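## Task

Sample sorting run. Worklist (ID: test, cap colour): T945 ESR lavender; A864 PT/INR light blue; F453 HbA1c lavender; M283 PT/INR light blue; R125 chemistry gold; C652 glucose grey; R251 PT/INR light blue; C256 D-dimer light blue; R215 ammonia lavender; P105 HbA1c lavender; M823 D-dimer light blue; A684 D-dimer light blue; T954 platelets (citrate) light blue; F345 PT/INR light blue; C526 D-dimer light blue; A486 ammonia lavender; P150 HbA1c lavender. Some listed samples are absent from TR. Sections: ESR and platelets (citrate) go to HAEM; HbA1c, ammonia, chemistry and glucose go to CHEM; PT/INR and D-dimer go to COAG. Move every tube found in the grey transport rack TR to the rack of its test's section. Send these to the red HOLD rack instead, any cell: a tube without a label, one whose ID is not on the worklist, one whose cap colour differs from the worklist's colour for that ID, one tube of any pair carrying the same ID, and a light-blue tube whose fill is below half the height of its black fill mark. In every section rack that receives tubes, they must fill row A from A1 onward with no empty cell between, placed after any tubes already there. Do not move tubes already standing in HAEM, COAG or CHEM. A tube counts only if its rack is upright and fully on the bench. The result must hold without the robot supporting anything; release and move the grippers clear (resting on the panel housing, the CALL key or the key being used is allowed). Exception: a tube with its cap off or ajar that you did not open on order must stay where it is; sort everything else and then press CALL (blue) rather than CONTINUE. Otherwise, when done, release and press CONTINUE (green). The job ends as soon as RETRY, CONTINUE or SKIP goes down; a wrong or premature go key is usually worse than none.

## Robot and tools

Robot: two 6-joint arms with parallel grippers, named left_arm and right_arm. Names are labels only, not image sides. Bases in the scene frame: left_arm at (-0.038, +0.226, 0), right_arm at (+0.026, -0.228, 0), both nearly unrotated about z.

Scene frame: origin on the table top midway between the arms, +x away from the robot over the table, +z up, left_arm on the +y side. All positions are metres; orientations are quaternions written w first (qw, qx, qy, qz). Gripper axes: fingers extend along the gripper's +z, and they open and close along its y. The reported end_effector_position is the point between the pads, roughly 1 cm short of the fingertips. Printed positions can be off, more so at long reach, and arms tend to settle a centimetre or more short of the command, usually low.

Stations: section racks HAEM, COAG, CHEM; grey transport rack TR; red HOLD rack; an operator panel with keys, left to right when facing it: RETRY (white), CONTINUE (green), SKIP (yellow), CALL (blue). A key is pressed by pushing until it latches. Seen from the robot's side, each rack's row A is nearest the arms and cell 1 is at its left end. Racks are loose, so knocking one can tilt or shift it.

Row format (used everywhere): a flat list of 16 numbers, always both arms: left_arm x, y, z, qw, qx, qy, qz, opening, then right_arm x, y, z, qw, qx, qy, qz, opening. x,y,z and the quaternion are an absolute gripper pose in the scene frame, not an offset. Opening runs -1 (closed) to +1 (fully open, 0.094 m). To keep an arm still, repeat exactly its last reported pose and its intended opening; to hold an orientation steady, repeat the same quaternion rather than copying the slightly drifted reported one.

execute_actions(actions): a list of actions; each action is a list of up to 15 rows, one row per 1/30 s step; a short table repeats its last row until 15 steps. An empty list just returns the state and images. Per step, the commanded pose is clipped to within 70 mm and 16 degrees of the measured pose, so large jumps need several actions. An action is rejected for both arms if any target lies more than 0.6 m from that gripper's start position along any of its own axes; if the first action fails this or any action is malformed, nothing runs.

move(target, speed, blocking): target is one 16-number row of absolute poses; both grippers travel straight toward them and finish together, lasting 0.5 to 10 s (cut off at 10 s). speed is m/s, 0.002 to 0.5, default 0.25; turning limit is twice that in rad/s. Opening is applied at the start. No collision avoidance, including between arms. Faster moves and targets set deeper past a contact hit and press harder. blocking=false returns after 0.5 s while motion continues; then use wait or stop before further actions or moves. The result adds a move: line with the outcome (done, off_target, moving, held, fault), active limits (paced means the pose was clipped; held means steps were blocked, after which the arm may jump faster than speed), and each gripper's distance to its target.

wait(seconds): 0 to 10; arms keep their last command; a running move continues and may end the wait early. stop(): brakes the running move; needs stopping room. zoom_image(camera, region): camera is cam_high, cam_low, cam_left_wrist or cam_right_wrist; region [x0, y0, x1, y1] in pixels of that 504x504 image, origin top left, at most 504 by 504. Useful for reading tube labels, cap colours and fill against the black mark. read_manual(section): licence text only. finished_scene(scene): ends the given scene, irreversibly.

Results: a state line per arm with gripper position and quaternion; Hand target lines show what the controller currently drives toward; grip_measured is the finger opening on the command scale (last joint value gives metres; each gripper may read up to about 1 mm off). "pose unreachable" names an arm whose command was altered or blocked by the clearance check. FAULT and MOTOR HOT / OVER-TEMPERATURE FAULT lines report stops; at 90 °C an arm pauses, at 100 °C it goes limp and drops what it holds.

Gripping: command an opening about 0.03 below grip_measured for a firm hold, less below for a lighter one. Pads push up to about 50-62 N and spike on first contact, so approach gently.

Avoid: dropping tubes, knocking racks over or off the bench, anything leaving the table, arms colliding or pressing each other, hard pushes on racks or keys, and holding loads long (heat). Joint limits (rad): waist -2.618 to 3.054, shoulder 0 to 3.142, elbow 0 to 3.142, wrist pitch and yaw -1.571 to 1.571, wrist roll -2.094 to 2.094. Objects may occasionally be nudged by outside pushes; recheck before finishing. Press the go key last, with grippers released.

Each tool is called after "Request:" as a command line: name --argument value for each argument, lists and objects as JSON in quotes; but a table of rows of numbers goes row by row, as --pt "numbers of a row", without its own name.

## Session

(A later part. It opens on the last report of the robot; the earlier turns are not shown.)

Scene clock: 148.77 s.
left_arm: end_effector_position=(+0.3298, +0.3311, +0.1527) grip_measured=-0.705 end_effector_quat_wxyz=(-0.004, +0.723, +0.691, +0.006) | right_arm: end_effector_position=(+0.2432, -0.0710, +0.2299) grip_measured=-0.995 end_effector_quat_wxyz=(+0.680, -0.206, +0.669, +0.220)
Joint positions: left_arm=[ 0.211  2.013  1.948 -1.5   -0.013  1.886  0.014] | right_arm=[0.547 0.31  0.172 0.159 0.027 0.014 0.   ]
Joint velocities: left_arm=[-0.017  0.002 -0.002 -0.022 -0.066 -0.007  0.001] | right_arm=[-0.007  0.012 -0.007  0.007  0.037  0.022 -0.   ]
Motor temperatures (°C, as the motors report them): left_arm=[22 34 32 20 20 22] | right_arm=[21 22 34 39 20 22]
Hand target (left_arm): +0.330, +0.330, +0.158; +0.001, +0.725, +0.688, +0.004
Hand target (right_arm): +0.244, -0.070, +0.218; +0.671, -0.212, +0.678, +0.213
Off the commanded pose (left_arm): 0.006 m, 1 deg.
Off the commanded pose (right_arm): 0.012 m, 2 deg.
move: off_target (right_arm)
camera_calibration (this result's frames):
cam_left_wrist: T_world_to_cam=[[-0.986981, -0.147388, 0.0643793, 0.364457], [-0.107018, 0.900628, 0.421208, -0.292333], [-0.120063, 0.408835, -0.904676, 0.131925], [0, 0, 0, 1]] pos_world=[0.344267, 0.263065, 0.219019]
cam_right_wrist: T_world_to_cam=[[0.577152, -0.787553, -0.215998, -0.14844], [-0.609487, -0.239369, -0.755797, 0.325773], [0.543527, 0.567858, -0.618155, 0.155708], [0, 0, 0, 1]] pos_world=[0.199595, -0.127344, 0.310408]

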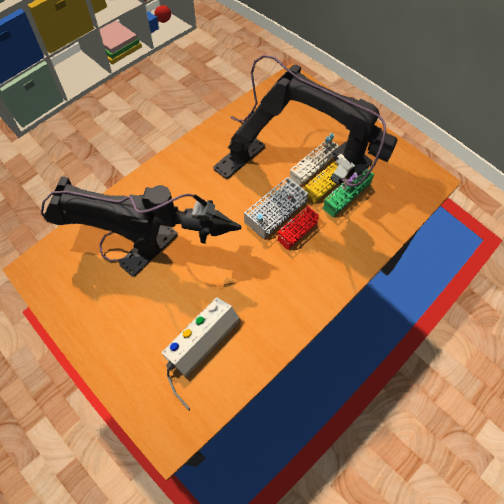

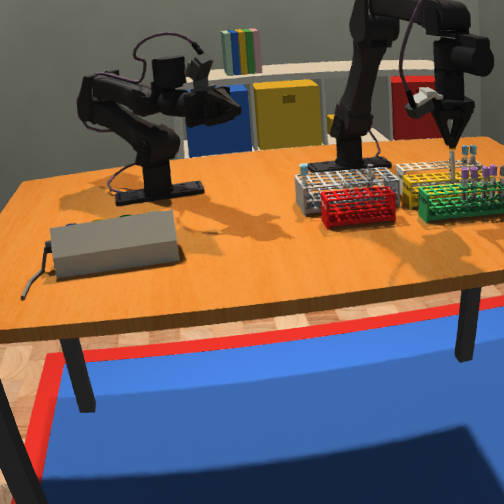

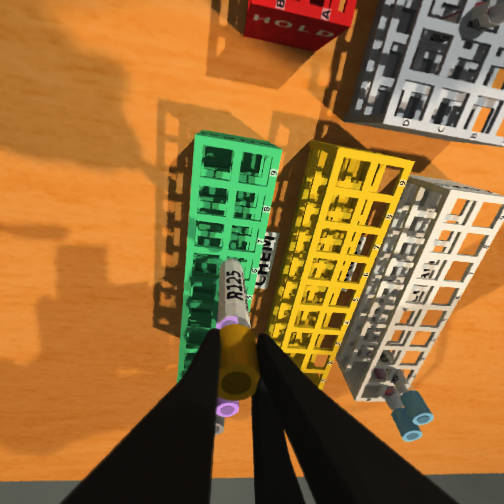

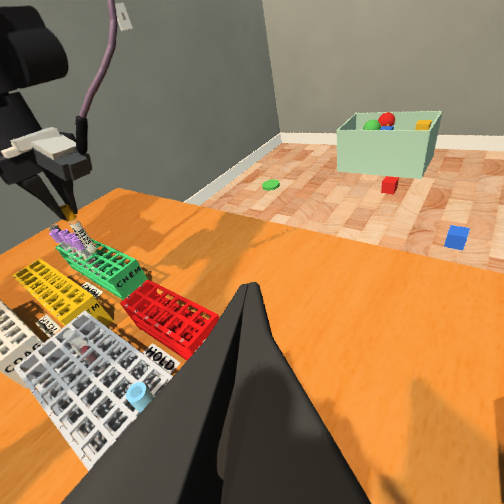

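Request:
move --target '[0.326,0.344,0.14,0.0145,0.7254,0.6884,-0.0138,-0.725,0.244,-0.070,0.218,0.671,-0.212,0.678,0.213,-1]' --speed 0.05

Request:
zoom_image --camera "cam_left_wrist" --region '[160, 180, 320, 340]'

Request:
zoom_image --camera "cam_low" --region '[404, 110, 504, 225]'

Request:
zoom_image --camera "cam_right_wrist" --region '[30, 190, 140, 300]'

Scene clock: 181.83 s.
left_arm: end_effector_position=(+0.3249, +0.3432, +0.1467) grip_measured=-0.705 end_effector_quat_wxyz=(+0.008, +0.725, +0.689, -0.005) | right_arm: end_effector_position=(+0.2432, -0.0710, +0.2299) grip_measured=-0.995 end_effector_quat_wxyz=(+0.680, -0.206, +0.669, +0.220)
Joint positions: left_arm=[ 0.26   2.013  1.924 -1.484  0.02   1.941  0.014] | right_arm=[0.547 0.31  0.172 0.159 0.027 0.014 0.   ]
Joint velocities: left_arm=[ 0.007 -0.007  0.012 -0.037  0.022  0.022  0.001] | right_arm=[ 0.002 -0.022  0.017 -0.022  0.007  0.022  0.001]
Motor temperatures (°C, as the motors report them): left_arm=[22 38 33 20 20 22] | right_arm=[21 22 33 39 20 22]
Hand target (left_arm): +0.326, +0.344, +0.140; +0.014, +0.725, +0.688, -0.013
Hand target (right_arm): +0.244, -0.070, +0.218; +0.671, -0.212, +0.678, +0.213
Off the commanded pose (left_arm): 0.007 m, 1 deg.
Off the commanded pose (right_arm): 0.012 m, 2 deg.
move: off_target (right_arm)
camera_calibration (this result's frames):
cam_left_wrist: T_world_to_cam=[[-0.988026, -0.138706, 0.0675701, 0.358742], [-0.101749, 0.914981, 0.390456, -0.303339], [-0.115984, 0.378906, -0.918138, 0.131937], [0, 0, 0, 1]] pos_world=[0.338885, 0.277318, 0.215337]
cam_right_wrist: T_world_to_cam=[[0.577152, -0.787553, -0.215998, -0.14844], [-0.609487, -0.239369, -0.755797, 0.325773], [0.543527, 0.567858, -0.618155, 0.155708], [0, 0, 0, 1]] pos_world=[0.199595, -0.127344, 0.310408]

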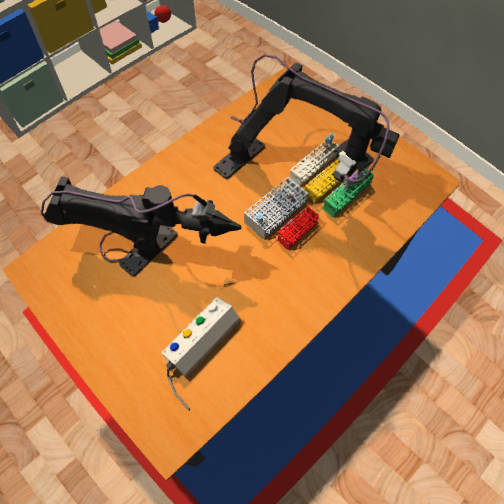

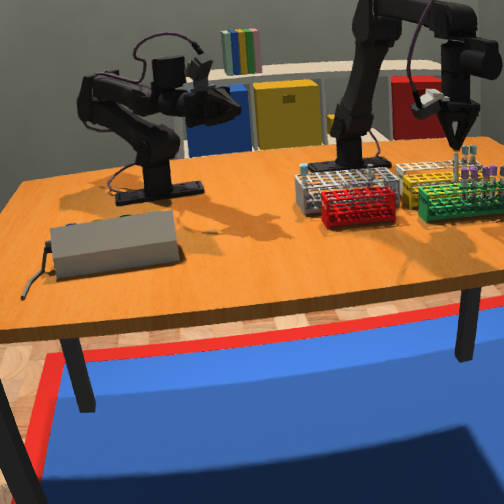

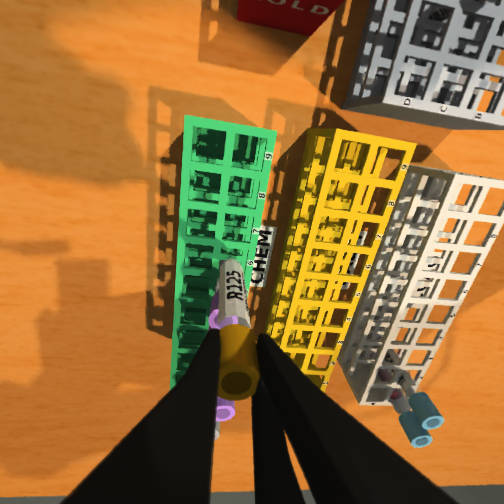

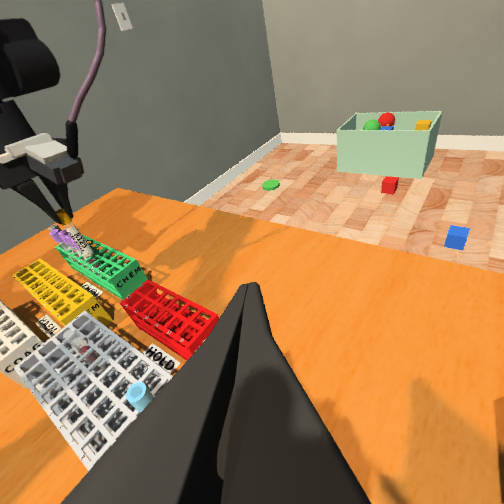

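Region (160, 180, 320, 340) of cam_left_wrist's 504x504 image, scaled by 3.150, with more detail than that image has.

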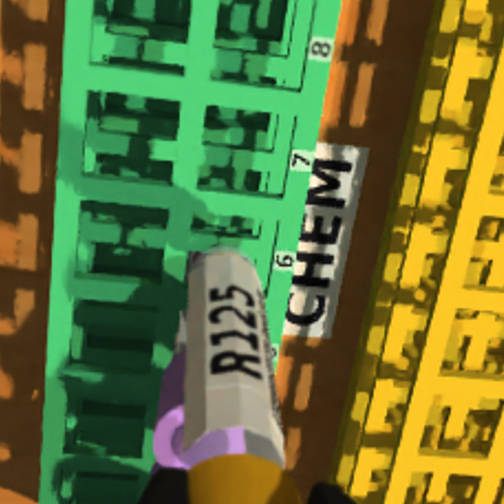

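Region (404, 110, 504, 225) of cam_low's 504x504 image, scaled by 4.383, with more detail than that image has; it fills the left 438 columns of this view, and the rest is white.

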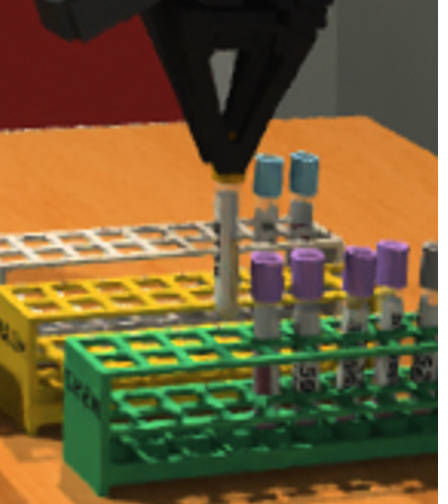

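Region (30, 190, 140, 300) of cam_right_wrist's 504x504 image, scaled by 4.582, with more detail than that image has.

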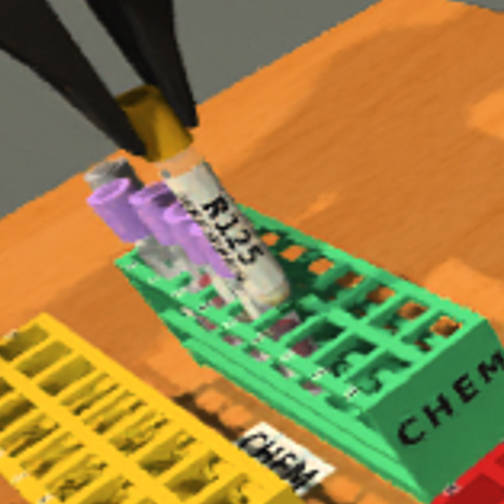

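Request:
move --target '[0.326,0.344,0.127,0.0145,0.7254,0.6884,-0.0138,-0.725,0.244,-0.070,0.218,0.671,-0.212,0.678,0.213,-1]' --speed 0.04

Request:
zoom_image --camera "cam_left_wrist" --region '[160, 180, 320, 340]'

Request:
zoom_image --camera "cam_low" --region '[404, 110, 504, 225]'

Scene clock: 188.90 s.
left_arm: end_effector_position=(+0.3248, +0.3427, +0.1313) grip_measured=-0.705 end_effector_quat_wxyz=(+0.008, +0.726, +0.688, -0.010) | right_arm: end_effector_position=(+0.2432, -0.0710, +0.2300) grip_measured=-0.995 end_effector_quat_wxyz=(+0.680, -0.206, +0.669, +0.220)
Joint positions: left_arm=[ 0.26   2.013  1.862 -1.431  0.023  1.944  0.014] | right_arm=[0.547 0.31  0.172 0.159 0.027 0.014 0.   ]
Joint velocities: left_arm=[-0.012 -0.002 -0.007 -0.022  0.066 -0.051  0.   ] | right_arm=[-0.012 -0.012  0.007  0.037 -0.081  0.007  0.   ]
Motor temperatures (°C, as the motors report them): left_arm=[22 38 32 20 20 22] | right_arm=[21 22 33 40 20 22]
Hand target (left_arm): +0.326, +0.344, +0.127; +0.014, +0.725, +0.688, -0.014
Hand target (right_arm): +0.244, -0.070, +0.218; +0.671, -0.212, +0.678, +0.213
Off the commanded pose (left_arm): 0.005 m, 1 deg.
Off the commanded pose (right_arm): 0.012 m, 2 deg.
move: off_target (right_arm)
camera_calibration (this result's frames):
cam_left_wrist: T_world_to_cam=[[-0.987857, -0.135709, 0.0756401, 0.357422], [-0.096433, 0.917298, 0.386349, -0.298801], [-0.121816, 0.374363, -0.919246, 0.121542], [0, 0, 0, 1]] pos_world=[0.339074, 0.277094, 0.200133]
cam_right_wrist: T_world_to_cam=[[0.577218, -0.787504, -0.216, -0.148431], [-0.609255, -0.239197, -0.756038, 0.325855], [0.543716, 0.567998, -0.61786, 0.155664], [0, 0, 0, 1]] pos_world=[0.199569, -0.127364, 0.310476]

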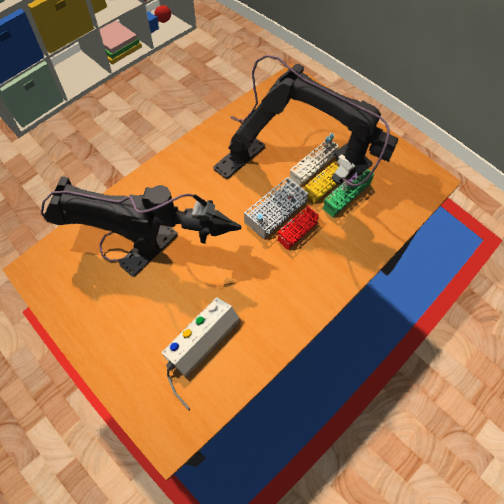

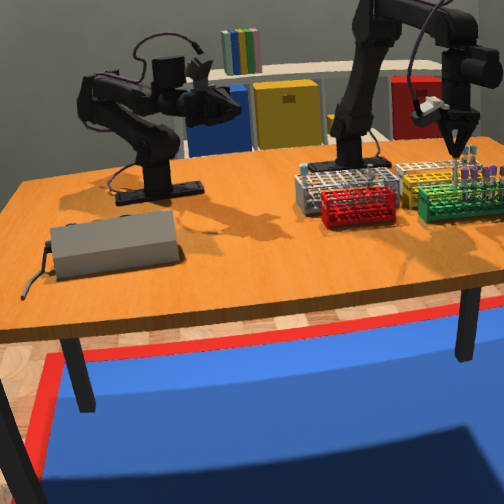

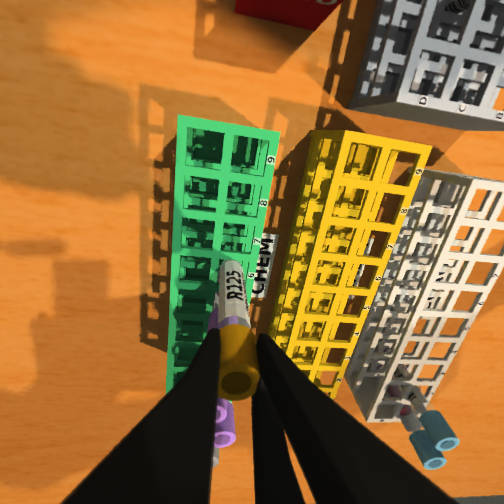

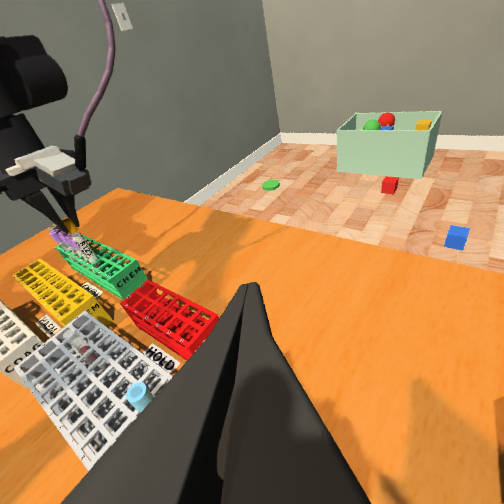

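Region (160, 180, 320, 340) of cam_left_wrist's 504x504 image, scaled by 3.150, with more detail than that image has.

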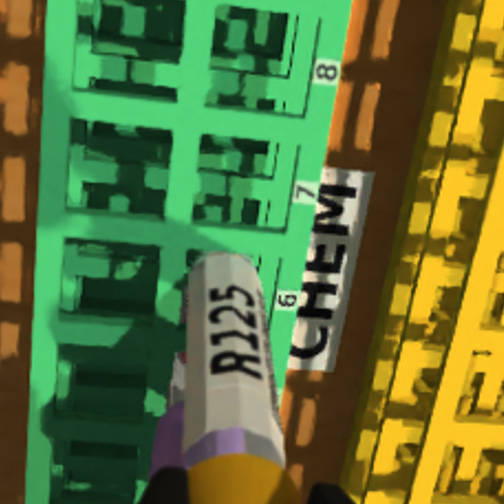

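Region (404, 110, 504, 225) of cam_low's 504x504 image, scaled by 4.383, with more detail than that image has; it fills the left 438 columns of this view, and the rest is white.

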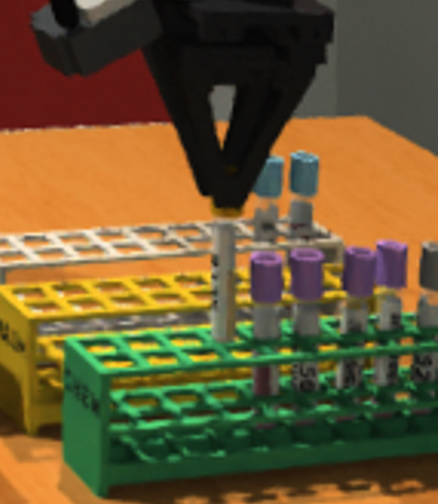

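Request:
move --target '[0.326,0.344,0.1,0.0145,0.7254,0.6884,-0.0138,-0.725,0.244,-0.070,0.218,0.671,-0.212,0.678,0.213,-1]' --speed 0.04

Request:
zoom_image --camera "cam_low" --region '[404, 110, 504, 225]'

Scene clock: 196.90 s.
left_arm: end_effector_position=(+0.3254, +0.3428, +0.1034) grip_measured=-0.705 end_effector_quat_wxyz=(+0.008, +0.726, +0.688, -0.011) | right_arm: end_effector_position=(+0.2432, -0.0710, +0.2300) grip_measured=-0.995 end_effector_quat_wxyz=(+0.680, -0.206, +0.669, +0.220)
Joint positions: left_arm=[ 0.26   2.013  1.752 -1.322  0.023  1.944  0.014] | right_arm=[0.547 0.31  0.172 0.159 0.027 0.014 0.   ]
Joint velocities: left_arm=[-0.022 -0.007  0.007 -0.081 -0.081  0.066  0.001] | right_arm=[ 0.002  0.002  0.002 -0.022 -0.022 -0.051 -0.   ]
Motor temperatures (°C, as the motors report them): left_arm=[22 38 31 20 20 22] | right_arm=[21 22 33 40 20 22]
Hand target (left_arm): +0.326, +0.344, +0.100; +0.014, +0.725, +0.688, -0.014
Hand target (right_arm): +0.244, -0.070, +0.218; +0.671, -0.212, +0.678, +0.213
Off the commanded pose (left_arm): 0.004 m, 1 deg.
Off the commanded pose (right_arm): 0.012 m, 2 deg.
move: off_target (right_arm)
camera_calibration (this result's frames):
cam_left_wrist: T_world_to_cam=[[-0.987783, -0.135659, 0.0766932, 0.360041], [-0.0960639, 0.917576, 0.38578, -0.288259], [-0.122706, 0.3737, -0.919397, 0.0964824], [0, 0, 0, 1]] pos_world=[0.33979, 0.277287, 0.172298]
cam_right_wrist: T_world_to_cam=[[0.577218, -0.787504, -0.216, -0.148431], [-0.609255, -0.239197, -0.756038, 0.325855], [0.543716, 0.567998, -0.61786, 0.155664], [0, 0, 0, 1]] pos_world=[0.199569, -0.127364, 0.310476]

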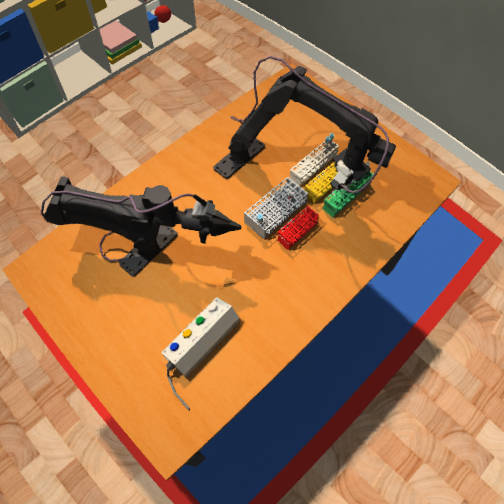

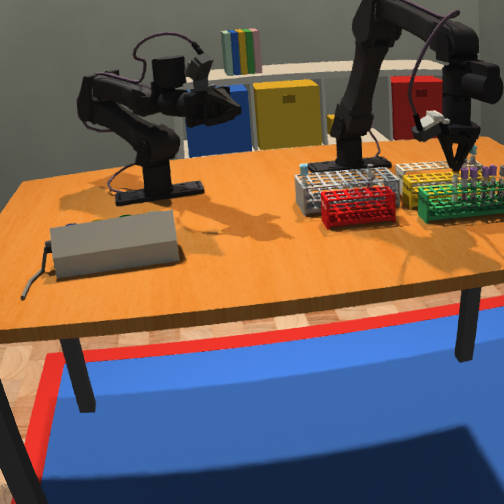

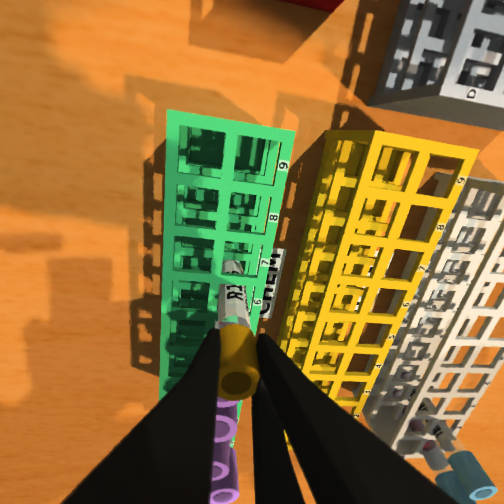

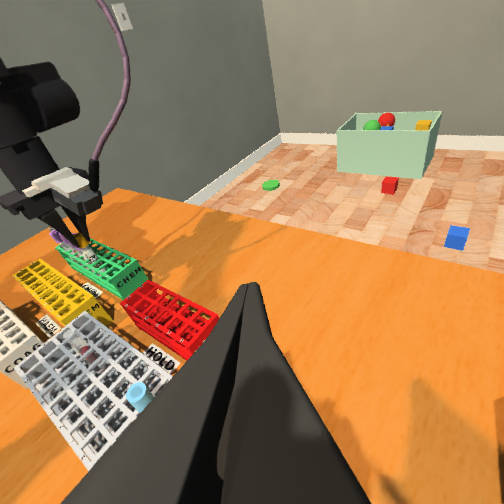

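Region (404, 110, 504, 225) of cam_low's 504x504 image, scaled by 4.383, with more detail than that image has; it fills the left 438 columns of this view, and the rest is white.

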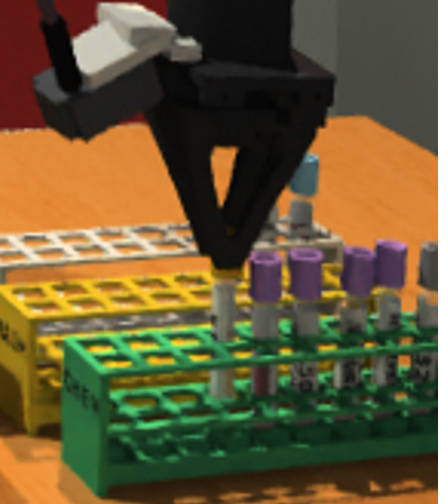

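Request:
move --target '[0.326,0.344,0.089,0.0145,0.7254,0.6884,-0.0138,-0.725,0.244,-0.070,0.218,0.671,-0.212,0.678,0.213,-1]' --speed 0.03

Request:
zoom_image --camera "cam_low" --region '[404, 110, 504, 225]'

Scene clock: 202.97 s.
left_arm: end_effector_position=(+0.3253, +0.3428, +0.0934) grip_measured=-0.705 end_effector_quat_wxyz=(+0.008, +0.726, +0.688, -0.010) | right_arm: end_effector_position=(+0.2432, -0.0710, +0.2301) grip_measured=-0.995 end_effector_quat_wxyz=(+0.680, -0.206, +0.668, +0.220)
Joint positions: left_arm=[ 0.26   2.013  1.712 -1.281  0.023  1.944  0.014] | right_arm=[0.547 0.31  0.172 0.159 0.027 0.014 0.   ]
Joint velocities: left_arm=[ 0.002  0.007 -0.012  0.022 -0.037  0.11  -0.001] | right_arm=[ 0.007 -0.007  0.007 -0.066 -0.022 -0.022 -0.   ]
Motor temperatures (°C, as the motors report them): left_arm=[22 39 31 20 20 22] | right_arm=[21 22 33 40 20 22]
Hand target (left_arm): +0.326, +0.344, +0.089; +0.014, +0.725, +0.688, -0.014
Hand target (right_arm): +0.244, -0.070, +0.218; +0.671, -0.212, +0.678, +0.213
Off the commanded pose (left_arm): 0.005 m, 1 deg.
Off the commanded pose (right_arm): 0.012 m, 2 deg.
move: off_target (right_arm)
camera_calibration (this result's frames):
cam_left_wrist: T_world_to_cam=[[-0.987866, -0.135686, 0.0755711, 0.360824], [-0.0964832, 0.917437, 0.386005, -0.284213], [-0.121707, 0.37403, -0.919396, 0.0868487], [0, 0, 0, 1]] pos_world=[0.339594, 0.277222, 0.162288]
cam_right_wrist: T_world_to_cam=[[0.577285, -0.787455, -0.216003, -0.148423], [-0.609023, -0.239025, -0.756279, 0.325937], [0.543905, 0.568139, -0.617564, 0.15562], [0, 0, 0, 1]] pos_world=[0.199543, -0.127383, 0.310545]

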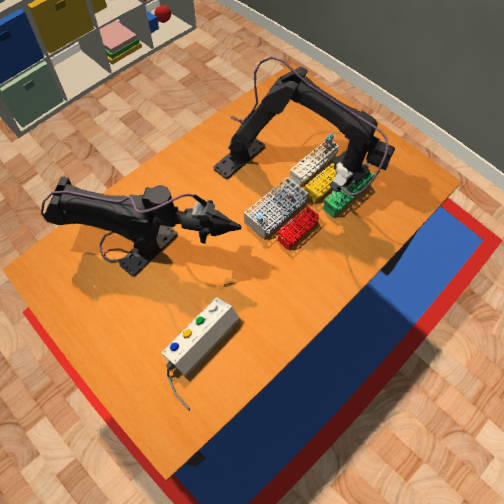

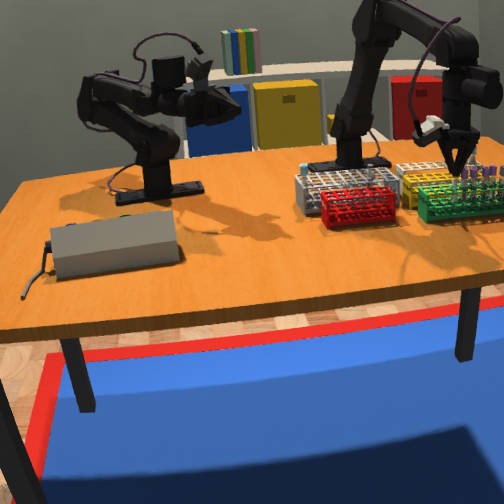

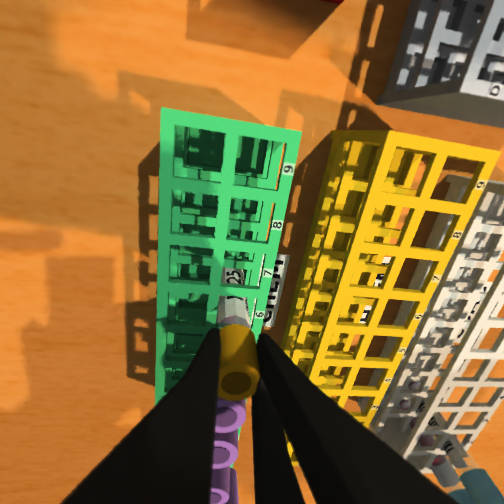

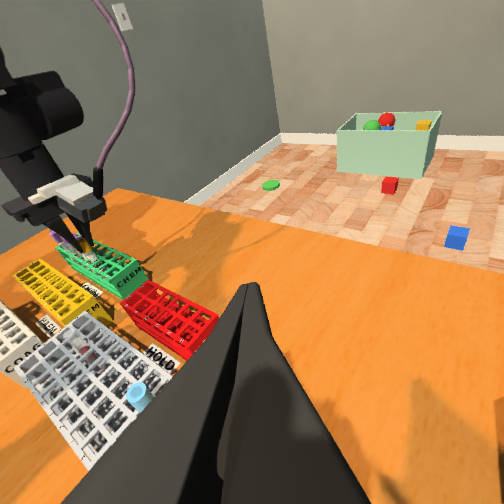

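Region (404, 110, 504, 225) of cam_low's 504x504 image, scaled by 4.383, with more detail than that image has; it fills the left 438 columns of this view, and the rest is white.

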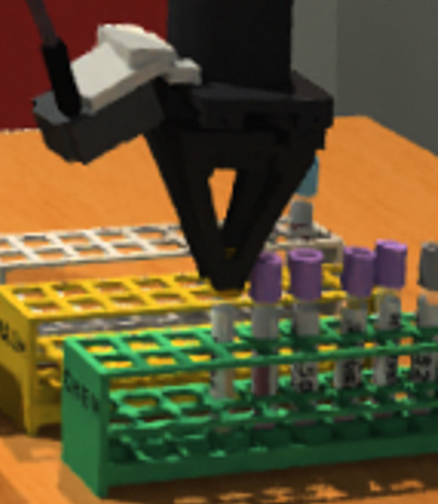

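Request:
execute_actions --actions '[[[0.326,0.344,0.088,0.0145,0.7254,0.6884,-0.0138,-0.6,0.244,-0.070,0.218,0.671,-0.212,0.678,0.213,-1],[0.326,0.344,0.088,0.0145,0.7254,0.6884,-0.0138,-0.36,0.244,-0.070,0.218,0.671,-0.212,0.678,0.213,-1]]]'

Request:
move --target '[0.326,0.343,0.145,0.0145,0.7254,0.6884,-0.0138,-0.36,0.244,-0.070,0.218,0.671,-0.212,0.678,0.213,-1]' --speed 0.12

Request:
move --target '[0.226,0.057,0.125,0,-0.5736,0.8192,0,-0.36,0.244,-0.070,0.218,0.671,-0.212,0.678,0.213,-1]' --speed 0.5

Scene clock: 235.23 s.
left_arm: end_effector_position=(+0.3268, +0.3432, +0.0934) grip_measured=-0.363 end_effector_quat_wxyz=(+0.009, +0.726, +0.687, -0.007) | right_arm: end_effector_position=(+0.2432, -0.0710, +0.2301) grip_measured=-0.995 end_effector_quat_wxyz=(+0.680, -0.206, +0.668, +0.220)
Joint positions: left_arm=[ 0.26   2.013  1.712 -1.275  0.023  1.945  0.03 ] | right_arm=[0.547 0.31  0.172 0.159 0.027 0.014 0.   ]
Joint velocities: left_arm=[-0.012 -0.002 -0.017  0.081  0.081 -0.007 -0.001] | right_arm=[ 0.007 -0.002  0.007  0.022 -0.081  0.051 -0.001]
Motor temperatures (°C, as the motors report them): left_arm=[22 39 30 20 20 22] | right_arm=[21 22 33 40 20 22]
Hand target (left_arm): +0.326, +0.344, +0.088; +0.014, +0.725, +0.688, -0.014
Hand target (right_arm): +0.244, -0.070, +0.218; +0.671, -0.212, +0.678, +0.213
Off the commanded pose (left_arm): 0.006 m, 1 deg.
Off the commanded pose (right_arm): 0.012 m, 2 deg.
camera_calibration (this result's frames):
cam_left_wrist: T_world_to_cam=[[-0.988339, -0.135448, 0.0695757, 0.362946], [-0.0983777, 0.916734, 0.387195, -0.283756], [-0.116227, 0.375835, -0.919369, 0.0844204], [0, 0, 0, 1]] pos_world=[0.34061, 0.277561, 0.16223]
cam_right_wrist: T_world_to_cam=[[0.577285, -0.787455, -0.216003, -0.148423], [-0.609023, -0.239025, -0.756279, 0.325937], [0.543905, 0.568139, -0.617564, 0.15562], [0, 0, 0, 1]] pos_world=[0.199543, -0.127383, 0.310545]

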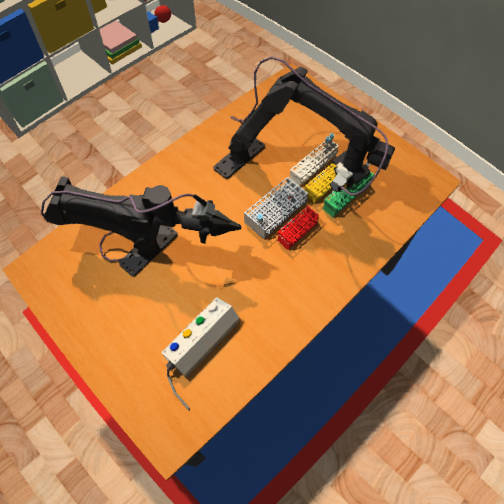

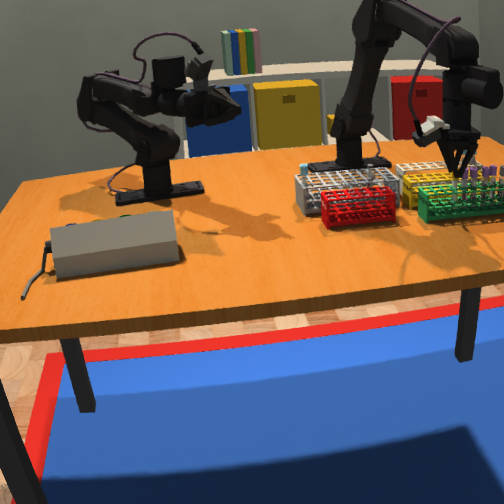

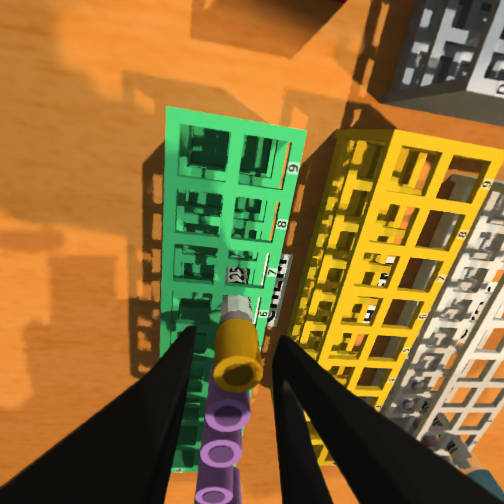

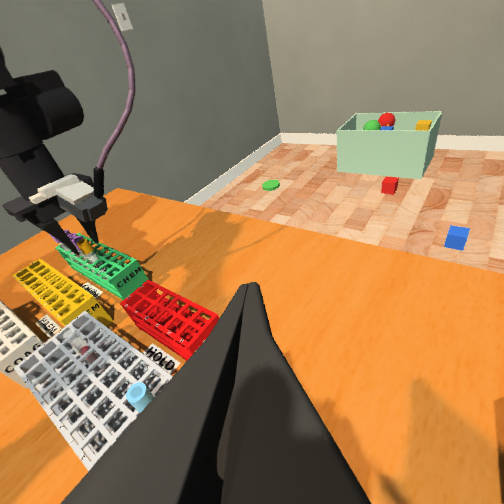

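Scene clock: 236.27 s.
left_arm: end_effector_position=(+0.3258, +0.3429, +0.1437) grip_measured=-0.363 end_effector_quat_wxyz=(+0.010, +0.726, +0.687, -0.006) | right_arm: end_effector_position=(+0.2432, -0.0710, +0.2301) grip_measured=-0.995 end_effector_quat_wxyz=(+0.680, -0.206, +0.668, +0.220)
Joint positions: left_arm=[ 0.26   2.013  1.912 -1.471  0.023  1.945  0.03 ] | right_arm=[0.547 0.31  0.172 0.159 0.027 0.014 0.   ]
Joint velocities: left_arm=[ 0.007 -0.007 -0.012  0.022  0.007 -0.022  0.001] | right_arm=[ 0.002  0.002 -0.007 -0.066 -0.051 -0.051 -0.001]
Motor temperatures (°C, as the motors report them): left_arm=[22 39 30 20 20 22] | right_arm=[21 22 33 40 20 22]
Hand target (left_arm): +0.326, +0.343, +0.145; +0.015, +0.725, +0.688, -0.013
Hand target (right_arm): +0.244, -0.070, +0.218; +0.671, -0.212, +0.678, +0.213
Off the commanded pose (left_arm): 0.001 m, 1 deg.
Off the commanded pose (right_arm): 0.012 m, 2 deg.
move: off_target (right_arm)
camera_calibration (this result's frames):
cam_left_wrist: T_world_to_cam=[[-0.988592, -0.135506, 0.0657639, 0.359119], [-0.0998285, 0.916411, 0.387589, -0.302446], [-0.112787, 0.376602, -0.919484, 0.129328], [0, 0, 0, 1]] pos_world=[0.339416, 0.277122, 0.212523]
cam_right_wrist: T_world_to_cam=[[0.577285, -0.787455, -0.216003, -0.148423], [-0.609023, -0.239025, -0.756279, 0.325937], [0.543905, 0.568139, -0.617564, 0.15562], [0, 0, 0, 1]] pos_world=[0.199543, -0.127383, 0.310545]

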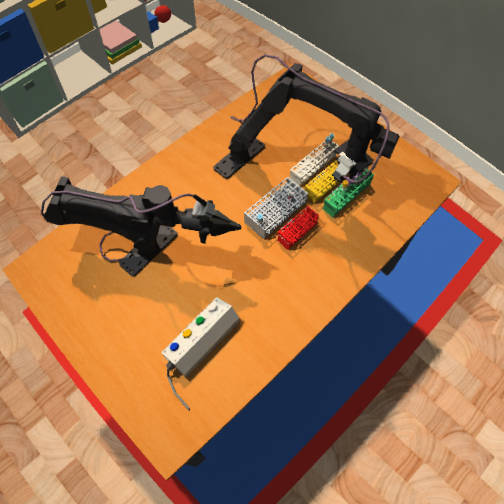

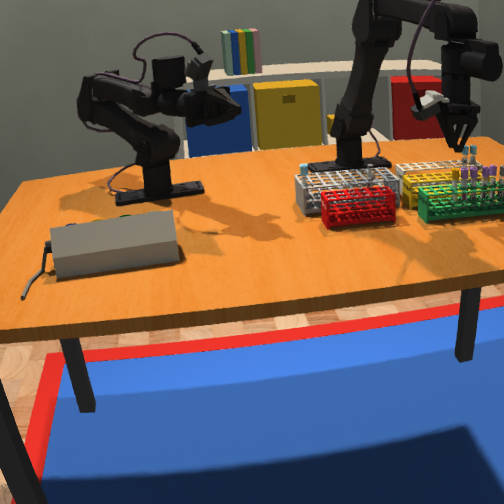

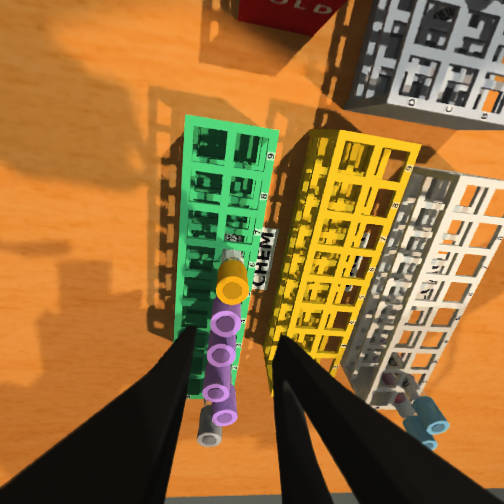

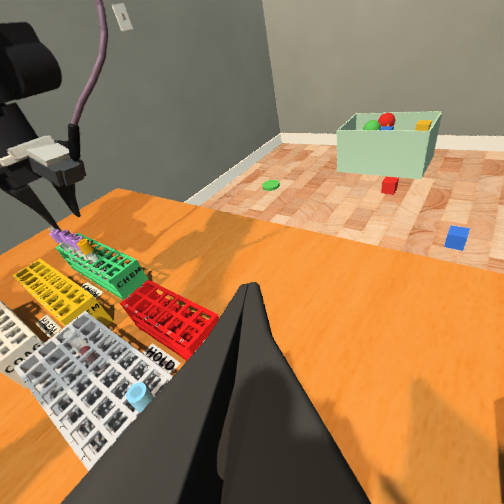

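Scene clock: 239.93 s.
left_arm: end_effector_position=(+0.2169, +0.0614, +0.1210) grip_measured=-0.363 end_effector_quat_wxyz=(-0.018, -0.574, +0.818, +0.009) | right_arm: end_effector_position=(+0.2432, -0.0710, +0.2303) grip_measured=-0.995 end_effector_quat_wxyz=(+0.680, -0.206, +0.668, +0.220)
Joint positions: left_arm=[-0.62   1.72   1.439 -1.32   0.026 -1.785  0.03 ] | right_arm=[0.547 0.31  0.172 0.16  0.027 0.014 0.   ]
Joint velocities: left_arm=[ 0.017  0.007  0.037 -0.037  0.022 -0.007  0.   ] | right_arm=[-0.012  0.007  0.002  0.051 -0.051 -0.022 -0.001]
Motor temperatures (°C, as the motors report them): left_arm=[22 39 30 20 20 22] | right_arm=[21 22 34 40 20 22]
Hand target (left_arm): +0.222, +0.057, +0.125; -0.007, -0.574, +0.819, +0.001
Hand target (right_arm): +0.244, -0.070, +0.218; +0.671, -0.212, +0.678, +0.213
Off the commanded pose (left_arm): 0.011 m, 2 deg.
Off the commanded pose (right_arm): 0.012 m, 2 deg.
move: off_target (left_arm, right_arm)
camera_calibration (this result's frames):
cam_left_wrist: T_world_to_cam=[[0.987785, -0.152946, 0.0298025, -0.208429], [-0.151221, -0.894783, 0.420115, 0.0718348], [-0.0375882, -0.41949, -0.906982, 0.233253], [0, 0, 0, 1]] pos_world=[0.225513, 0.130246, 0.187589]
cam_right_wrist: T_world_to_cam=[[0.577417, -0.787357, -0.216007, -0.148406], [-0.60856, -0.238681, -0.75676, 0.3261], [0.544283, 0.56842, -0.616972, 0.155532], [0, 0, 0, 1]] pos_world=[0.19949, -0.127422, 0.310682]

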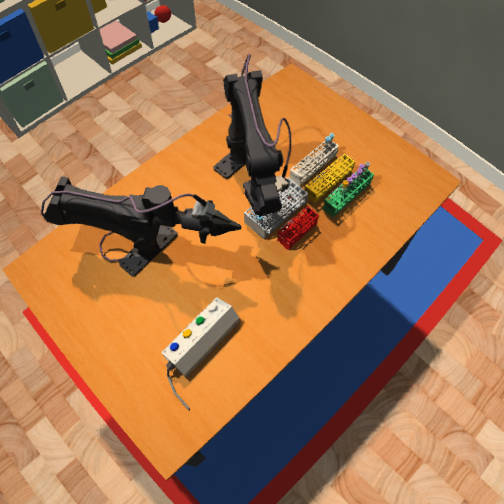

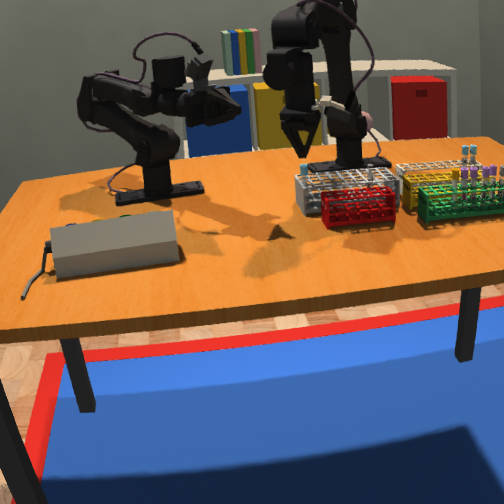

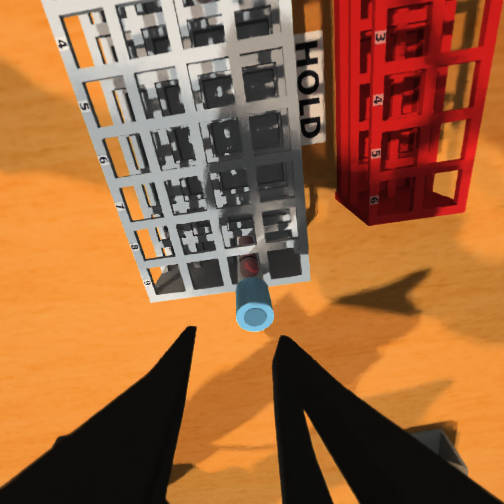

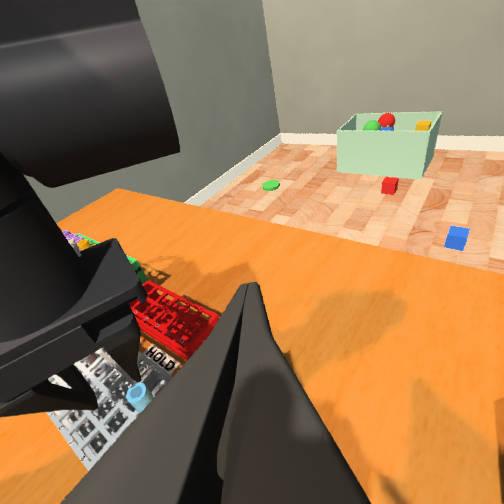

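Request:
move --target '[0.2265,0.061,0.112,0,-0.5736,0.8192,0,-0.36,0.244,-0.070,0.218,0.671,-0.212,0.678,0.213,-1]' --speed 0.05

Request:
zoom_image --camera "cam_left_wrist" --region '[160, 220, 320, 380]'

Scene clock: 247.83 s.
left_arm: end_effector_position=(+0.2247, +0.0588, +0.1156) grip_measured=-0.363 end_effector_quat_wxyz=(-0.006, -0.575, +0.818, -0.004) | right_arm: end_effector_position=(+0.2432, -0.0710, +0.2303) grip_measured=-0.995 end_effector_quat_wxyz=(+0.680, -0.206, +0.668, +0.220)
Joint positions: left_arm=[-0.62   1.72   1.418 -1.266  0.015 -1.787  0.03 ] | right_arm=[0.547 0.31  0.172 0.16  0.027 0.014 0.   ]
Joint velocities: left_arm=[ 0.007 -0.012  0.012 -0.051  0.095  0.037 -0.   ] | right_arm=[-0.007 -0.017 -0.002 -0.007 -0.007 -0.007 -0.002]
Motor temperatures (°C, as the motors report them): left_arm=[22 38 31 20 20 22] | right_arm=[21 22 33 40 20 22]
Hand target (left_arm): +0.226, +0.061, +0.112; +0.000, -0.573, +0.819, -0.000
Hand target (right_arm): +0.244, -0.070, +0.218; +0.671, -0.212, +0.678, +0.213
Off the commanded pose (left_arm): 0.005 m, 1 deg.
Off the commanded pose (right_arm): 0.012 m, 2 deg.
move: off_target (right_arm)
camera_calibration (this result's frames):
cam_left_wrist: T_world_to_cam=[[0.986505, -0.150455, 0.0645833, -0.220244], [-0.163623, -0.891647, 0.422128, 0.0753702], [-0.00592571, -0.426999, -0.904233, 0.220534], [0, 0, 0, 1]] pos_world=[0.230911, 0.128235, 0.181823]
cam_right_wrist: T_world_to_cam=[[0.577417, -0.787357, -0.216007, -0.148406], [-0.60856, -0.238681, -0.75676, 0.3261], [0.544283, 0.56842, -0.616972, 0.155532], [0, 0, 0, 1]] pos_world=[0.19949, -0.127422, 0.310682]

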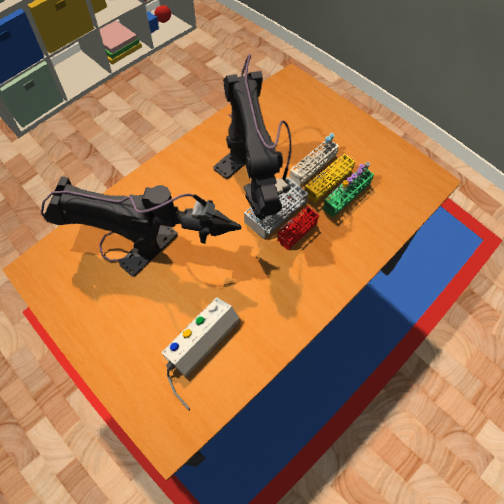

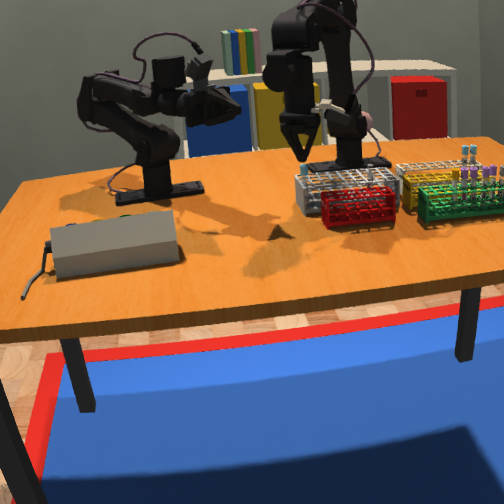

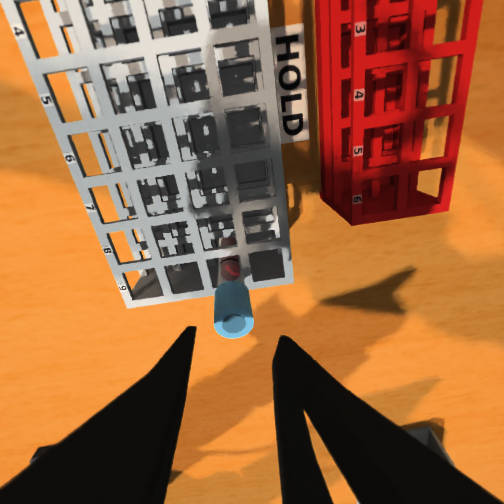

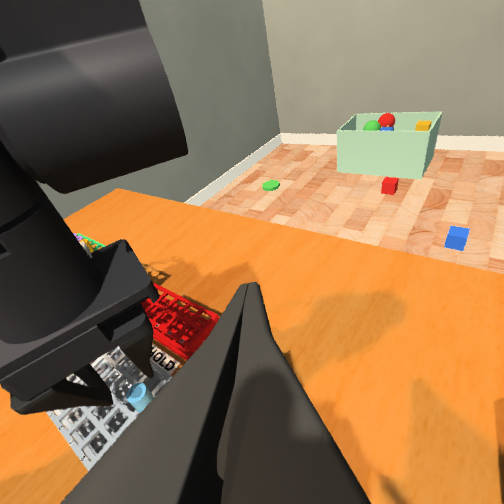

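Region (160, 220, 320, 380) of cam_left_wrist's 504x504 image, scaled by 3.150, with more detail than that image has.

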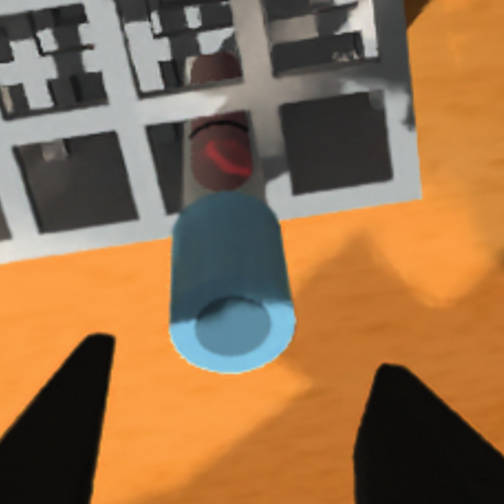

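Centred, filled to mark, cap seated. Descend, grip, lift.

Request:
move --target '[0.2265,0.061,0.084,0,-0.5736,0.8192,0,-0.36,0.244,-0.070,0.218,0.671,-0.212,0.678,0.213,-1]' --speed 0.06

Scene clock: 252.23 s.
left_arm: end_effector_position=(+0.2247, +0.0589, +0.0910) grip_measured=-0.363 end_effector_quat_wxyz=(-0.004, -0.575, +0.818, -0.009) | right_arm: end_effector_position=(+0.2432, -0.0710, +0.2304) grip_measured=-0.995 end_effector_quat_wxyz=(+0.680, -0.206, +0.668, +0.220)
Joint positions: left_arm=[-0.62   1.72   1.32  -1.157  0.015 -1.787  0.03 ] | right_arm=[0.547 0.31  0.172 0.161 0.027 0.014 0.   ]
Joint velocities: left_arm=[-0.012  0.012 -0.017 -0.037  0.022  0.022  0.   ] | right_arm=[ 0.012  0.017 -0.002  0.022 -0.007 -0.037 -0.   ]
Motor temperatures (°C, as the motors report them): left_arm=[22 38 31 20 20 22] | right_arm=[21 22 33 40 20 22]
Hand target (left_arm): +0.226, +0.061, +0.084; -0.000, -0.574, +0.819, +0.000
Hand target (right_arm): +0.244, -0.070, +0.218; +0.671, -0.212, +0.678, +0.213
Off the commanded pose (left_arm): 0.008 m, 1 deg.
Off the commanded pose (right_arm): 0.012 m, 2 deg.
move: off_target (right_arm)
camera_calibration (this result's frames):
cam_left_wrist: T_world_to_cam=[[0.985838, -0.150064, 0.0748568, -0.2195], [-0.167676, -0.88929, 0.425497, 0.0862532], [0.00271758, -0.432023, -0.901859, 0.196498], [0, 0, 0, 1]] pos_world=[0.23032, 0.128656, 0.156944]
cam_right_wrist: T_world_to_cam=[[0.577483, -0.787308, -0.21601, -0.148398], [-0.608328, -0.238509, -0.757001, 0.326182], [0.544472, 0.56856, -0.616676, 0.155488], [0, 0, 0, 1]] pos_world=[0.199464, -0.127442, 0.310751]

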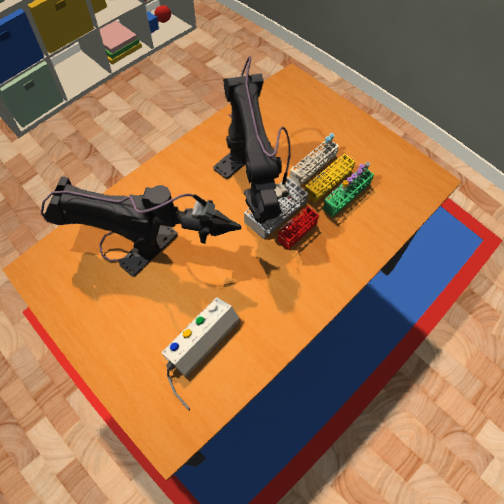

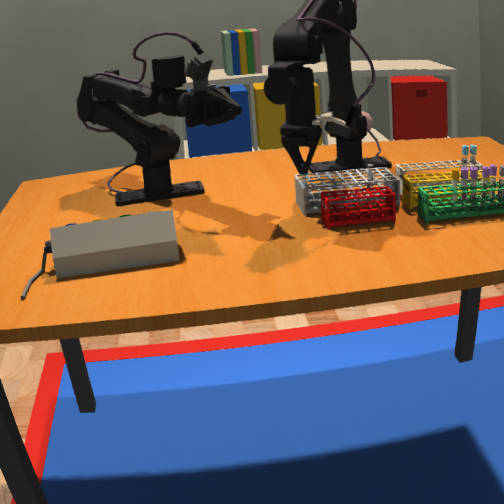

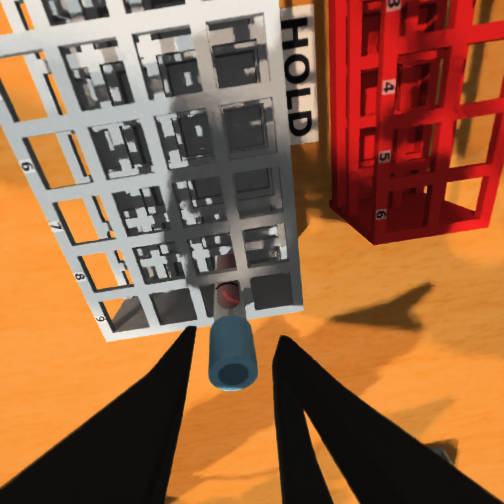

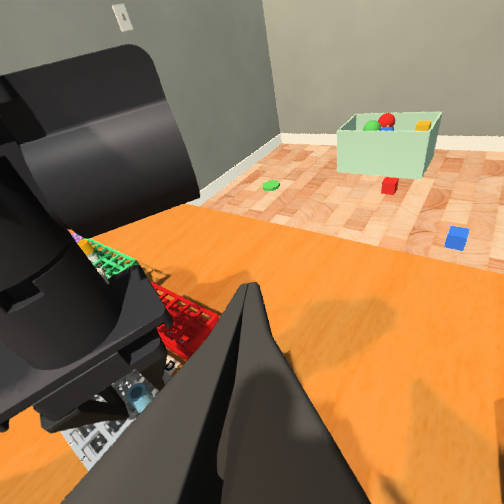

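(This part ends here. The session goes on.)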